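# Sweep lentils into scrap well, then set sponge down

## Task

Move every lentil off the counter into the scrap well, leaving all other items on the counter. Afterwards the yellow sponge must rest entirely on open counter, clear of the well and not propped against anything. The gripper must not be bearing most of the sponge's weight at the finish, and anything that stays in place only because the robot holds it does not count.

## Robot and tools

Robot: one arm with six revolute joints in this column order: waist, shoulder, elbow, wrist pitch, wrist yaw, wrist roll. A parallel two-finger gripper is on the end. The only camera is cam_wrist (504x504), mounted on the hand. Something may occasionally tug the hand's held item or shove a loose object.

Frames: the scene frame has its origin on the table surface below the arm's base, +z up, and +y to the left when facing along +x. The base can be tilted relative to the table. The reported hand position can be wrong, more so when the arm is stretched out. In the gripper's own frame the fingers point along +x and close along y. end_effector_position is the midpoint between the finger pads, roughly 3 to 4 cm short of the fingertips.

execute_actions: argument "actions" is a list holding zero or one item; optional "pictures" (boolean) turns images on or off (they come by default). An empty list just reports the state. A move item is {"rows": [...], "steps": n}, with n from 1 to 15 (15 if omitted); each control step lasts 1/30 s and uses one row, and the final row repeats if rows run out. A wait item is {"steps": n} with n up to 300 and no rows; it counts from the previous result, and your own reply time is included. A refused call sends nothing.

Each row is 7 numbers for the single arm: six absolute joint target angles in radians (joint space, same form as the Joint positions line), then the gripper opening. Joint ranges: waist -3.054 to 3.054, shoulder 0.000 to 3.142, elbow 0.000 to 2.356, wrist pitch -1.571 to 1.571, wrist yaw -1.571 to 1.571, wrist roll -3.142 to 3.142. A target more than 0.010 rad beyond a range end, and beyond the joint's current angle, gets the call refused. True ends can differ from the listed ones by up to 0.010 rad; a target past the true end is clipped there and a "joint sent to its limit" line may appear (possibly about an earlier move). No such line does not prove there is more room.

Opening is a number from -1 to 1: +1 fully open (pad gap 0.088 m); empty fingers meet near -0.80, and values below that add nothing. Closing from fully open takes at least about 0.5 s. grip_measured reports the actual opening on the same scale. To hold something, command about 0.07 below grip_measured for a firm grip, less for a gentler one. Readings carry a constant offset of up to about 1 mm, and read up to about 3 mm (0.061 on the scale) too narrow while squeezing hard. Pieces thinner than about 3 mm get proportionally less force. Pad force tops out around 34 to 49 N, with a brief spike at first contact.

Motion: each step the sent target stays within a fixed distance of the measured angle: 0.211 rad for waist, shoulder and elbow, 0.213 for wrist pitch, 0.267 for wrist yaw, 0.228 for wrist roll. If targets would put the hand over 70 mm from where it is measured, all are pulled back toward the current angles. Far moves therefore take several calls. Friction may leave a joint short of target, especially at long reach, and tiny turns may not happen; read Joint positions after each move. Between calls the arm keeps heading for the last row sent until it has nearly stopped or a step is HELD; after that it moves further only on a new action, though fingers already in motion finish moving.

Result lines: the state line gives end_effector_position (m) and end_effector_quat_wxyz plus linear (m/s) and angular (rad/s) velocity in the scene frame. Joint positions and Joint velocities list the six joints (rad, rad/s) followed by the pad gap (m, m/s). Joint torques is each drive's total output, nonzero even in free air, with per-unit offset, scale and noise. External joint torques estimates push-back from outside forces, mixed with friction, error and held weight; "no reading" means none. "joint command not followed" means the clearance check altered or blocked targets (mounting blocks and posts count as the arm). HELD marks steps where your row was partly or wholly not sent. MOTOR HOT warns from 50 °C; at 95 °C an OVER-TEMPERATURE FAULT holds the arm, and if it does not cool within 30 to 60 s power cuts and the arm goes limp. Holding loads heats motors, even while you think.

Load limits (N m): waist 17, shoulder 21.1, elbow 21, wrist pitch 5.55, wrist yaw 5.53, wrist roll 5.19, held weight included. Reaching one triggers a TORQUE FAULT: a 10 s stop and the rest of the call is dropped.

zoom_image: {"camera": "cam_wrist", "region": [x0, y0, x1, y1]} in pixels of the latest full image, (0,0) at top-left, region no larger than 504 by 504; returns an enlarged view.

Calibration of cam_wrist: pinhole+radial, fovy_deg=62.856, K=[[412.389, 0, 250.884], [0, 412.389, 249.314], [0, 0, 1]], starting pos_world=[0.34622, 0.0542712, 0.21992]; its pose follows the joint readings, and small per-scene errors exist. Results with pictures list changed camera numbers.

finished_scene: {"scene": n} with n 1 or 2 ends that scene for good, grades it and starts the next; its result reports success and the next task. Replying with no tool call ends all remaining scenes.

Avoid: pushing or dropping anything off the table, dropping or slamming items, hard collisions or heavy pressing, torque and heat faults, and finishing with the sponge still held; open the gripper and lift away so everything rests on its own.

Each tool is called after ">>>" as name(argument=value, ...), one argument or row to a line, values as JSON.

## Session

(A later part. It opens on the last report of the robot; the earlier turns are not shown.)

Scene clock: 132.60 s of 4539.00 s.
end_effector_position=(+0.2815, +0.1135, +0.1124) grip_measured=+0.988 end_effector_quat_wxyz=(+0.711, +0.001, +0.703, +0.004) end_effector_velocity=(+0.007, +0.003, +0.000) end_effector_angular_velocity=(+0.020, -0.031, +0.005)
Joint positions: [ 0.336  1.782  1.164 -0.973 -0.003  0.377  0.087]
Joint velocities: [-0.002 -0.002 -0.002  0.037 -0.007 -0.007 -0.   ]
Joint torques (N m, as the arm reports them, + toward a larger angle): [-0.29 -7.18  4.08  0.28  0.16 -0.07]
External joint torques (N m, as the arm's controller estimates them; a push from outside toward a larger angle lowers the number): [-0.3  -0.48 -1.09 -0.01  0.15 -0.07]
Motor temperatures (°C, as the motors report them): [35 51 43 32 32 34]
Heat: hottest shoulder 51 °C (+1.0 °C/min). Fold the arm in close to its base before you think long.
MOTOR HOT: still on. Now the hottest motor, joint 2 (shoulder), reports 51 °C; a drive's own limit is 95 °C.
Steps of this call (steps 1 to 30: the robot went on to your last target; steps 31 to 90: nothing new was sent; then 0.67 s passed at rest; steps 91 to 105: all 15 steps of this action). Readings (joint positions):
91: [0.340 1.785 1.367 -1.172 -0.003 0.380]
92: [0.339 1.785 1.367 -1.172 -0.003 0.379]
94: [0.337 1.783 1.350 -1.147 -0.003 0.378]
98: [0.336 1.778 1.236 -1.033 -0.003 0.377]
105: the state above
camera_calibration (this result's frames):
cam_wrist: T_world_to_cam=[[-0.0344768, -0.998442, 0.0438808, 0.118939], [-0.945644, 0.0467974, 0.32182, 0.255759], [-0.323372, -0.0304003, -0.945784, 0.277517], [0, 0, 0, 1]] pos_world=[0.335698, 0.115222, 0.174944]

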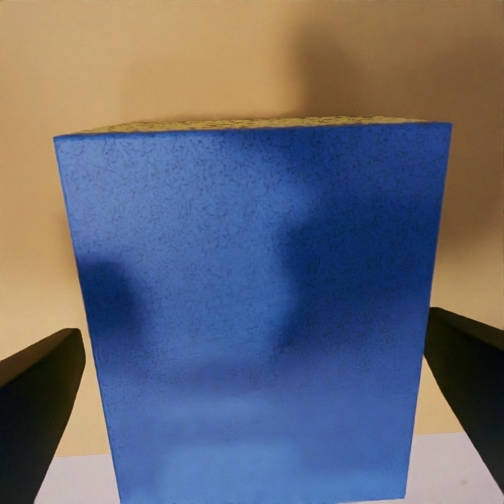

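>>> execute_actions(
  actions=[
    {"rows":[[0.333,1.78,1.155,-0.968,0,0.375,0.8],[0.333,1.78,1.155,-0.968,0,0.375,0.6],[0.333,1.78,1.155,-0.968,0,0.375,0.45],[0.333,1.78,1.155,-0.968,0,0.375,0.3],[0.333,1.78,1.155,-0.968,0,0.375,0.15]],"steps":14},
  ],
  pictures=false,
)

>>> execute_actions(
  actions=[
    {"rows":[[0.333,1.78,1.22,-1.04,0,0.375,0.15],[0.333,1.78,1.28,-1.1,0,0.375,0.15],[0.333,1.79,1.34,-1.15,0,0.375,0.15],[0.3,1.83,1.39,-1.17,0,0.34,0.15],[0.25,1.87,1.45,-1.18,0,0.29,0.15],[0.2,1.91,1.5,-1.19,0,0.24,0.15],[0.15,1.95,1.55,-1.2,0,0.19,0.15],[0.1,1.99,1.6,-1.21,0,0.14,0.15],[0.06,2.02,1.64,-1.215,0,0.1,0.15],[0.04,2.035,1.66,-1.22,0,0.08,0.15]],"steps":15},
  ],
  pictures=false,
)

>>> execute_actions(
  actions=[
    {"rows":[[0.04,2.035,1.66,-1.22,0,0.08,0.15],[0.04,2.035,1.66,-1.22,0,0.08,0.15],[0.04,2.035,1.66,-1.22,0,0.08,0.15],[0.04,2.035,1.62,-1.18,0,0.08,0.15],[0.04,2.035,1.58,-1.14,0,0.08,0.15],[0.04,2.035,1.55,-1.11,0,0.08,0.15],[0.04,2.035,1.52,-1.08,0,0.08,0.15],[0.04,2.035,1.495,-1.052,0,0.08,0.15]],"steps":15},
  ],
)

Scene clock: 146.83 s of 4539.00 s.
end_effector_position=(+0.2817, +0.1136, +0.1120) grip_measured=+0.163 end_effector_quat_wxyz=(+0.711, +0.001, +0.703, +0.004) end_effector_velocity=(-0.001, -0.000, -0.000) end_effector_angular_velocity=(+0.004, +0.010, -0.010)
Joint positions: [ 0.336  1.782  1.163 -0.97  -0.003  0.377  0.047]
Joint velocities: [-0.002  0.002  0.002 -0.007 -0.007  0.007 -0.006]
Joint torques (N m, as the arm reports them, + toward a larger angle): [-0.36 -7.07  4.26  0.39  0.16 -0.05]
External joint torques (N m, as the arm's controller estimates them; a push from outside toward a larger angle lowers the number): [-0.36 -0.29 -1.18  0.03  0.15 -0.05]
Motor temperatures (°C, as the motors report them): [35 51 43 32 32 34]
Heat: hottest shoulder 51 °C (-1.0 °C/min). Fold the arm in close to its base before you think long.
MOTOR HOT: still on. Now the hottest motor, joint 2 (shoulder), reports 51 °C; a drive's own limit is 95 °C.
Steps of this call (steps 1 to 15: the robot went on to your last target; steps 16 to 90: nothing new was sent; then 10.77 s passed at rest; steps 91 to 104: all 14 steps of this action). Readings (joint positions):
91: [0.336 1.782 1.163 -0.970 -0.003 0.377]
92: [0.336 1.782 1.163 -0.970 -0.003 0.377]
94: [0.336 1.782 1.163 -0.970 -0.003 0.377]
98: [0.336 1.782 1.163 -0.970 -0.003 0.377]
104: the state above

Scene clock: 147.33 s of 4539.00 s.
end_effector_position=(+0.3750, +0.0248, +0.1500) grip_measured=+0.153 end_effector_quat_wxyz=(+0.707, +0.011, +0.707, -0.006) end_effector_velocity=(+0.013, -0.002, -0.015) end_effector_angular_velocity=(+0.004, +0.051, +0.142)
Joint positions: [ 0.024  2.024  1.639 -1.215  0.003  0.094  0.047]
Joint velocities: [-0.012  0.1    0.085 -0.037 -0.007 -0.154 -0.   ]
Joint torques (N m, as the arm reports them, + toward a larger angle): [ 1.85 -8.46  6.71  0.06 -0.07 -0.07]
External joint torques (N m, as the arm's controller estimates them; a push from outside toward a larger angle lowers the number): [ 0.2   1.06  0.49 -0.29  0.1  -0.04]
Motor temperatures (°C, as the motors report them): [35 51 43 32 32 34]
Heat: hottest shoulder 51 °C (-1.0 °C/min). Fold the arm in close to its base before you think long.
MOTOR HOT: still on. Now the hottest motor, joint 2 (shoulder), reports 51 °C; a drive's own limit is 95 °C.
Steps of this call (steps 1 to 15: all 15 steps of this action). Readings (joint positions):
1: [0.336 1.782 1.172 -0.988 -0.003 0.377]
2: [0.336 1.783 1.194 -1.027 -0.003 0.377]
4: [0.333 1.796 1.270 -1.105 -0.003 0.366]
8: [0.223 1.893 1.494 -1.171 -0.004 0.231]
15: the state above

Scene clock: 147.83 s of 4539.00 s.
end_effector_position=(+0.3726, +0.0312, +0.1127) grip_measured=+0.153 end_effector_quat_wxyz=(+0.711, +0.001, +0.703, +0.004) end_effector_velocity=(+0.021, -0.000, +0.002) end_effector_angular_velocity=(+0.001, -0.100, +0.004)
Joint positions: [ 0.041  2.035  1.503 -1.058  0.003  0.082  0.047]
Joint velocities: [-0.002 -0.007 -0.002  0.095  0.007 -0.007 -0.   ]
Joint torques (N m, as the arm reports them, + toward a larger angle): [ 0.03 -8.67  4.48  0.33 -0.08 -0.06]
External joint torques (N m, as the arm's controller estimates them; a push from outside toward a larger angle lowers the number): [-0.05  0.1  -1.04  0.01 -0.07 -0.06]
Motor temperatures (°C, as the motors report them): [35 51 43 32 32 34]
Heat: hottest shoulder 51 °C (-1.0 °C/min). Fold the arm in close to its base before you think long.
MOTOR HOT: still on. Now the hottest motor, joint 2 (shoulder), reports 51 °C; a drive's own limit is 95 °C.
Steps of this call (steps 1 to 15: all 15 steps of this action). Readings (joint positions):
1: [0.026 2.026 1.641 -1.216 0.003 0.090]
2: [0.029 2.027 1.644 -1.216 0.003 0.088]
4: [0.036 2.027 1.644 -1.210 0.003 0.085]
8: [0.041 2.025 1.565 -1.110 0.003 0.083]
15: the state above
camera_calibration (this result's frames):
cam_wrist: T_world_to_cam=[[-0.0352506, -0.998434, 0.0434441, 0.0402712], [-0.946063, 0.0473475, 0.320505, 0.345962], [-0.32206, -0.0298029, -0.94625, 0.3043], [0, 0, 0, 1]] pos_world=[0.426724, 0.0328967, 0.175312]

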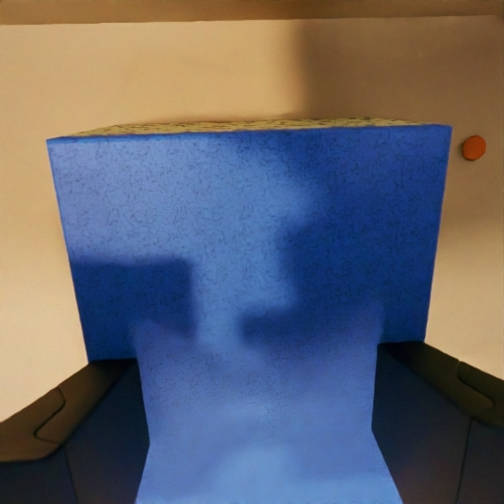

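>>> execute_actions(
  actions=[
    {"rows":[[0.04,2.05,1.515,-1.06,0,0.08,0.15],[0.03,2.055,1.52,-1.062,0,0.07,0.15],[0,2.053,1.517,-1.061,0,0.04,0.15],[-0.04,2.052,1.517,-1.061,0,0,0.15],[-0.08,2.053,1.519,-1.062,0,-0.04,0.15],[-0.12,2.057,1.526,-1.064,0,-0.08,0.15],[-0.16,2.063,1.537,-1.068,0,-0.12,0.15],[-0.2,2.072,1.552,-1.073,0,-0.16,0.15],[-0.24,2.084,1.571,-1.079,0,-0.2,0.15],[-0.28,2.097,1.592,-1.087,0,-0.24,0.15],[-0.32,2.112,1.617,-1.095,0,-0.28,0.15],[-0.36,2.13,1.646,-1.105,0,-0.32,0.15],[-0.4,2.15,1.68,-1.117,0,-0.36,0.15],[-0.44,2.172,1.717,-1.13,0,-0.4,0.15],[-0.48,2.195,1.756,-1.144,0,-0.44,0.15]],"steps":15},
  ],
  pictures=false,
)

>>> execute_actions(
  actions=[
    {"rows":[[-0.5,2.207,1.777,-1.152,0,-0.46,0.15]],"steps":15},
  ],
)

Scene clock: 154.90 s of 4539.00 s.
end_effector_position=(+0.3813, -0.1375, +0.1140) grip_measured=+0.153 end_effector_quat_wxyz=(+0.716, +0.004, +0.698, +0.009) end_effector_velocity=(-0.001, -0.504, +0.006) end_effector_angular_velocity=(-0.012, -0.081, +0.008)
Joint positions: [-0.39   2.141  1.679 -1.117 -0.004 -0.352  0.047]
Joint velocities: [-1.17   0.589  0.979 -0.315 -0.007 -1.179 -0.   ]
Joint torques (N m, as the arm reports them, + toward a larger angle): [-0.25 -8.18  5.65  0.    0.13 -0.06]
External joint torques (N m, as the arm's controller estimates them; a push from outside toward a larger angle lowers the number): [-0.36  1.36  0.3  -0.3   0.17 -0.05]
Motor temperatures (°C, as the motors report them): [35 52 42 33 32 34]
Heat: hottest shoulder 52 °C (-1.0 °C/min). Fold the arm in close to its base before you think long.
MOTOR HOT: still on. Now the hottest motor, joint 2 (shoulder), reports 52 °C; a drive's own limit is 95 °C.
Steps of this call (steps 1 to 15: the robot went on to your last target; steps 16 to 90: nothing new was sent; then 3.57 s passed at rest; steps 91 to 105: all 15 steps of this action). Readings (joint positions):
91: [0.041 2.035 1.502 -1.055 0.003 0.082]
92: [0.040 2.036 1.504 -1.056 0.003 0.079]
94: [0.026 2.038 1.507 -1.057 -0.002 0.046]
98: [-0.094 2.049 1.525 -1.065 -0.004 -0.081]
105: the state above

Scene clock: 155.40 s of 4539.00 s.
end_effector_position=(+0.3765, -0.1853, +0.1138) grip_measured=+0.153 end_effector_quat_wxyz=(+0.716, +0.003, +0.698, +0.006) end_effector_velocity=(+0.000, -0.005, +0.002) end_effector_angular_velocity=(-0.012, -0.008, -0.015)
Joint positions: [-0.499  2.195  1.768 -1.15   0.002 -0.457  0.047]
Joint velocities: [-0.007 -0.002  0.002  0.007  0.007  0.007 -0.   ]
Joint torques (N m, as the arm reports them, + toward a larger angle): [ 0.24 -8.52  5.92  0.05 -0.08 -0.06]
External joint torques (N m, as the arm's controller estimates them; a push from outside toward a larger angle lowers the number): [ 0.14  1.41  0.26 -0.3  -0.05 -0.06]
Motor temperatures (°C, as the motors report them): [35 52 43 33 32 34]
Heat: hottest shoulder 52 °C (-1.0 °C/min). Fold the arm in close to its base before you think long.
MOTOR HOT: still on. Now the hottest motor, joint 2 (shoulder), reports 52 °C; a drive's own limit is 95 °C.
Steps of this call (steps 1 to 15: all 15 steps of this action). Readings (joint positions):
1: [-0.428 2.159 1.709 -1.125 -0.003 -0.386]
2: [-0.460 2.173 1.732 -1.129 -0.001 -0.409]
4: [-0.504 2.187 1.754 -1.141 0.002 -0.434]
8: [-0.513 2.194 1.765 -1.148 0.002 -0.453]
15: the state above
camera_calibration (this result's frames):
cam_wrist: T_world_to_cam=[[-0.0354011, -0.998651, 0.0379839, -0.175201], [-0.949928, 0.0454325, 0.309148, 0.361976], [-0.310457, -0.0251378, -0.950255, 0.29714], [0, 0, 0, 1]] pos_world=[0.429898, -0.18394, 0.177109]

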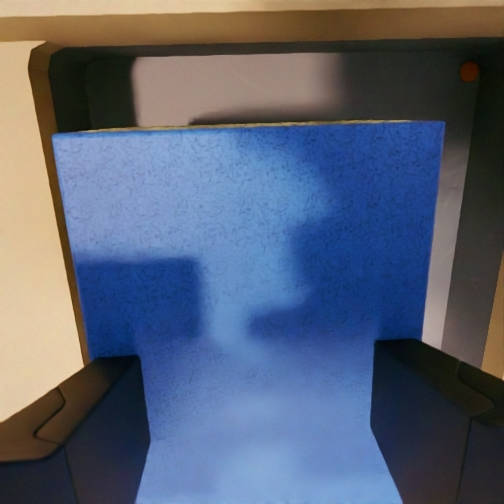

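>>> execute_actions(
  actions=[
    {"rows":[[-0.5,2.18,1.81,-1.2,0,-0.46,0.15],[-0.5,2.16,1.84,-1.26,0,-0.46,0.15],[-0.5,2.14,1.83,-1.28,0,-0.46,0.15],[-0.44,2.11,1.79,-1.27,0,-0.4,0.15],[-0.36,2.08,1.74,-1.25,0,-0.32,0.15],[-0.28,2.06,1.71,-1.24,0,-0.24,0.15],[-0.2,2.045,1.68,-1.23,0,-0.16,0.15],[-0.12,2.035,1.66,-1.22,0,-0.08,0.15],[-0.04,2.03,1.65,-1.22,0,0,0.15],[0.04,2.03,1.65,-1.22,0,0.08,0.15],[0.1,2.035,1.66,-1.22,0,0.14,0.15]],"steps":15},
  ],
  pictures=false,
)

>>> execute_actions(
  actions=[
    {"rows":[[0.1,2.04,1.66,-1.22,0,0.14,0.15],[0.1,2.04,1.66,-1.22,0,0.14,0.15],[0.1,2.04,1.66,-1.22,0,0.14,0.15],[0.1,2.04,1.66,-1.22,0,0.14,0.15],[0.1,2.04,1.63,-1.19,0,0.14,0.15],[0.1,2.04,1.6,-1.16,0,0.14,0.15],[0.1,2.04,1.57,-1.13,0,0.14,0.15],[0.1,2.04,1.54,-1.1,0,0.14,0.15],[0.1,2.04,1.515,-1.075,0,0.14,0.15],[0.1,2.04,1.5,-1.056,0,0.14,0.15]],"steps":15},
  ],
  pictures=false,
)

>>> execute_actions(
  actions=[
    {"rows":[[0.1,2.04,1.5,-1.056,0,0.14,0.15],[0.1,2.04,1.5,-1.056,0,0.14,0.15],[0.1,2.04,1.5,-1.056,0,0.14,0.4],[0.1,2.04,1.5,-1.056,0,0.14,0.7],[0.1,2.04,1.5,-1.056,0,0.14,1]],"steps":15},
  ],
  pictures=false,
)

>>> execute_actions(
  actions=[
    {"rows":[[0.1,2.03,1.56,-1.13,0,0.14,1],[0.1,2.01,1.63,-1.22,0,0.14,1],[0.1,1.98,1.7,-1.31,0,0.2,1],[0.05,1.93,1.74,-1.4,0,0.4,1],[0,1.88,1.77,-1.47,0,0.6,1],[-0.07,1.83,1.79,-1.53,0,0.8,1],[-0.14,1.79,1.8,-1.56,0,1.0,1],[-0.2,1.76,1.8,-1.57,0,1.2,1],[-0.25,1.75,1.8,-1.57,0,1.3,1]],"steps":15},
  ],
)

Scene clock: 165.53 s of 4539.00 s.
end_effector_position=(+0.3826, +0.0256, +0.1497) grip_measured=+0.153 end_effector_quat_wxyz=(+0.709, +0.009, +0.705, -0.001) end_effector_velocity=(-0.074, +0.582, -0.026) end_effector_angular_velocity=(+0.045, +0.130, +0.783)
Joint positions: [ 0.024  2.05   1.676 -1.221  0.     0.084  0.047]
Joint velocities: [ 1.477 -0.002 -0.129 -0.007 -0.095  0.696 -0.   ]
Joint torques (N m, as the arm reports them, + toward a larger angle): [ -2.53 -10.76   4.58   0.17   0.07   0.09]
External joint torques (N m, as the arm's controller estimates them; a push from outside toward a larger angle lowers the number): [-0.29 -1.2  -1.01 -0.02 -0.13  0.03]
Motor temperatures (°C, as the motors report them): [35 54 43 32 32 34]
Heat: hottest shoulder 54 °C (+2.0 °C/min). Fold the arm in close to its base before you think long.
MOTOR HOT: still on. Now the hottest motor, joint 2 (shoulder), reports 54 °C; a drive's own limit is 95 °C.
Steps of this call (steps 1 to 15: the robot went on to your last target; steps 16 to 90: nothing new was sent; then 6.63 s passed at rest; steps 91 to 105: all 15 steps of this action). Readings (joint positions):
91: [-0.499 2.196 1.776 -1.164 0.002 -0.458]
92: [-0.499 2.196 1.790 -1.193 0.002 -0.458]
94: [-0.495 2.177 1.798 -1.235 0.002 -0.443]
98: [-0.364 2.087 1.735 -1.234 0.006 -0.253]
105: the state above

Scene clock: 166.03 s of 4539.00 s.
end_effector_position=(+0.3701, +0.0534, +0.1119) grip_measured=+0.153 end_effector_quat_wxyz=(+0.709, +0.002, +0.706, +0.006) end_effector_velocity=(+0.023, +0.005, +0.002) end_effector_angular_velocity=(+0.024, -0.112, -0.020)
Joint positions: [ 0.098  2.042  1.51  -1.066 -0.002  0.137  0.047]
Joint velocities: [ 0.002 -0.007 -0.002  0.11  -0.007  0.022 -0.   ]
Joint torques (N m, as the arm reports them, + toward a larger angle): [ 0.26 -9.13  4.13  0.36  0.12  0.03]
External joint torques (N m, as the arm's controller estimates them; a push from outside toward a larger angle lowers the number): [ 0.14 -0.03 -1.51  0.01  0.14  0.03]
Motor temperatures (°C, as the motors report them): [35 54 43 32 32 34]
Heat: hottest shoulder 54 °C (+2.0 °C/min). Fold the arm in close to its base before you think long.
MOTOR HOT: still on. Now the hottest motor, joint 2 (shoulder), reports 54 °C; a drive's own limit is 95 °C.
Steps of this call (steps 1 to 15: all 15 steps of this action). Readings (joint positions):
1: [0.067 2.050 1.672 -1.221 -0.003 0.100]
2: [0.097 2.050 1.670 -1.221 -0.005 0.111]
4: [0.122 2.050 1.669 -1.221 -0.005 0.125]
8: [0.105 2.041 1.605 -1.152 -0.003 0.135]
15: the state above

Scene clock: 166.53 s of 4539.00 s.
end_effector_position=(+0.3708, +0.0535, +0.1112) grip_measured=+0.977 end_effector_quat_wxyz=(+0.710, +0.002, +0.704, +0.006) end_effector_velocity=(-0.002, -0.000, +0.000) end_effector_angular_velocity=(+0.006, +0.008, +0.005)
Joint positions: [ 0.098  2.042  1.507 -1.058 -0.002  0.138  0.087]
Joint velocities: [-0.002 -0.002 -0.002 -0.007 -0.007 -0.007  0.006]
Joint torques (N m, as the arm reports them, + toward a larger angle): [ 0.24 -9.12  4.55  0.35  0.13  0.1 ]
External joint torques (N m, as the arm's controller estimates them; a push from outside toward a larger angle lowers the number): [ 0.16 -0.4  -0.95  0.01  0.13  0.1 ]
Motor temperatures (°C, as the motors report them): [35 54 43 32 32 34]
Heat: hottest shoulder 54 °C (+2.0 °C/min). Fold the arm in close to its base before you think long.
MOTOR HOT: still on. Now the hottest motor, joint 2 (shoulder), reports 54 °C; a drive's own limit is 95 °C.
Steps of this call (steps 1 to 15: all 15 steps of this action). Readings (joint positions):
1: [0.098 2.042 1.510 -1.063 -0.002 0.138]
2: [0.098 2.042 1.510 -1.062 -0.002 0.138]
4: [0.098 2.042 1.509 -1.061 -0.002 0.138]
8: [0.098 2.042 1.508 -1.058 -0.002 0.138]
15: the state above

Scene clock: 167.03 s of 4539.00 s.
end_effector_position=(+0.3098, -0.0695, +0.2766) grip_measured=+0.987 end_effector_quat_wxyz=(+0.643, +0.364, +0.585, -0.335) end_effector_velocity=(-0.081, -0.091, +0.107) end_effector_angular_velocity=(+0.185, -0.200, -2.439)
Joint positions: [-0.252  1.753  1.796 -1.552  0.005  0.829  0.087]
Joint velocities: [-0.33  -0.276  0.115 -0.198 -0.022  2.117 -0.   ]
Joint torques (N m, as the arm reports them, + toward a larger angle): [ 2.57 -4.98  4.79  0.3  -0.05 -0.01]
External joint torques (N m, as the arm's controller estimates them; a push from outside toward a larger angle lowers the number): [ 0.26 -0.59  0.37 -0.25  0.21  0.03]
Motor temperatures (°C, as the motors report them): [35 54 43 32 32 34]
Heat: hottest shoulder 54 °C (+2.0 °C/min). Fold the arm in close to its base before you think long.
MOTOR HOT: still on. Now the hottest motor, joint 2 (shoulder), reports 54 °C; a drive's own limit is 95 °C.
Steps of this call (steps 1 to 15: all 15 steps of this action). Readings (joint positions):
1: [0.098 2.042 1.516 -1.076 -0.002 0.138]
2: [0.098 2.042 1.540 -1.123 -0.002 0.138]
4: [0.095 2.032 1.612 -1.238 -0.002 0.214]
8: [0.013 1.920 1.713 -1.390 -0.002 0.385]
15: the state above
camera_calibration (this result's frames):
cam_wrist: T_world_to_cam=[[-0.879429, -0.475305, -0.0262644, 0.24752], [-0.462115, 0.839179, 0.286754, 0.15326], [-0.114255, 0.264317, -0.957644, 0.395359], [0, 0, 0, 1]] pos_world=[0.333672, -0.115466, 0.341166]

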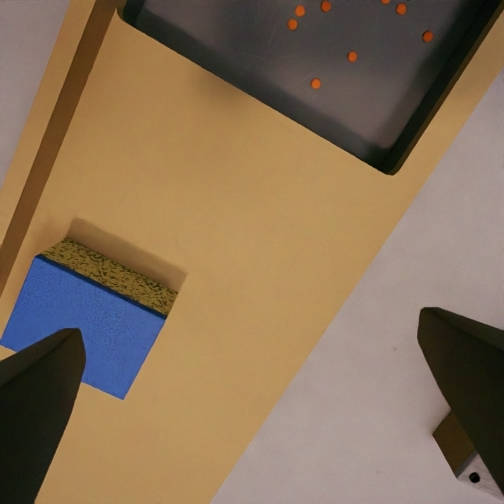

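>>> finished_scene(
  scene=2,
)

The scene is finished: the task was done.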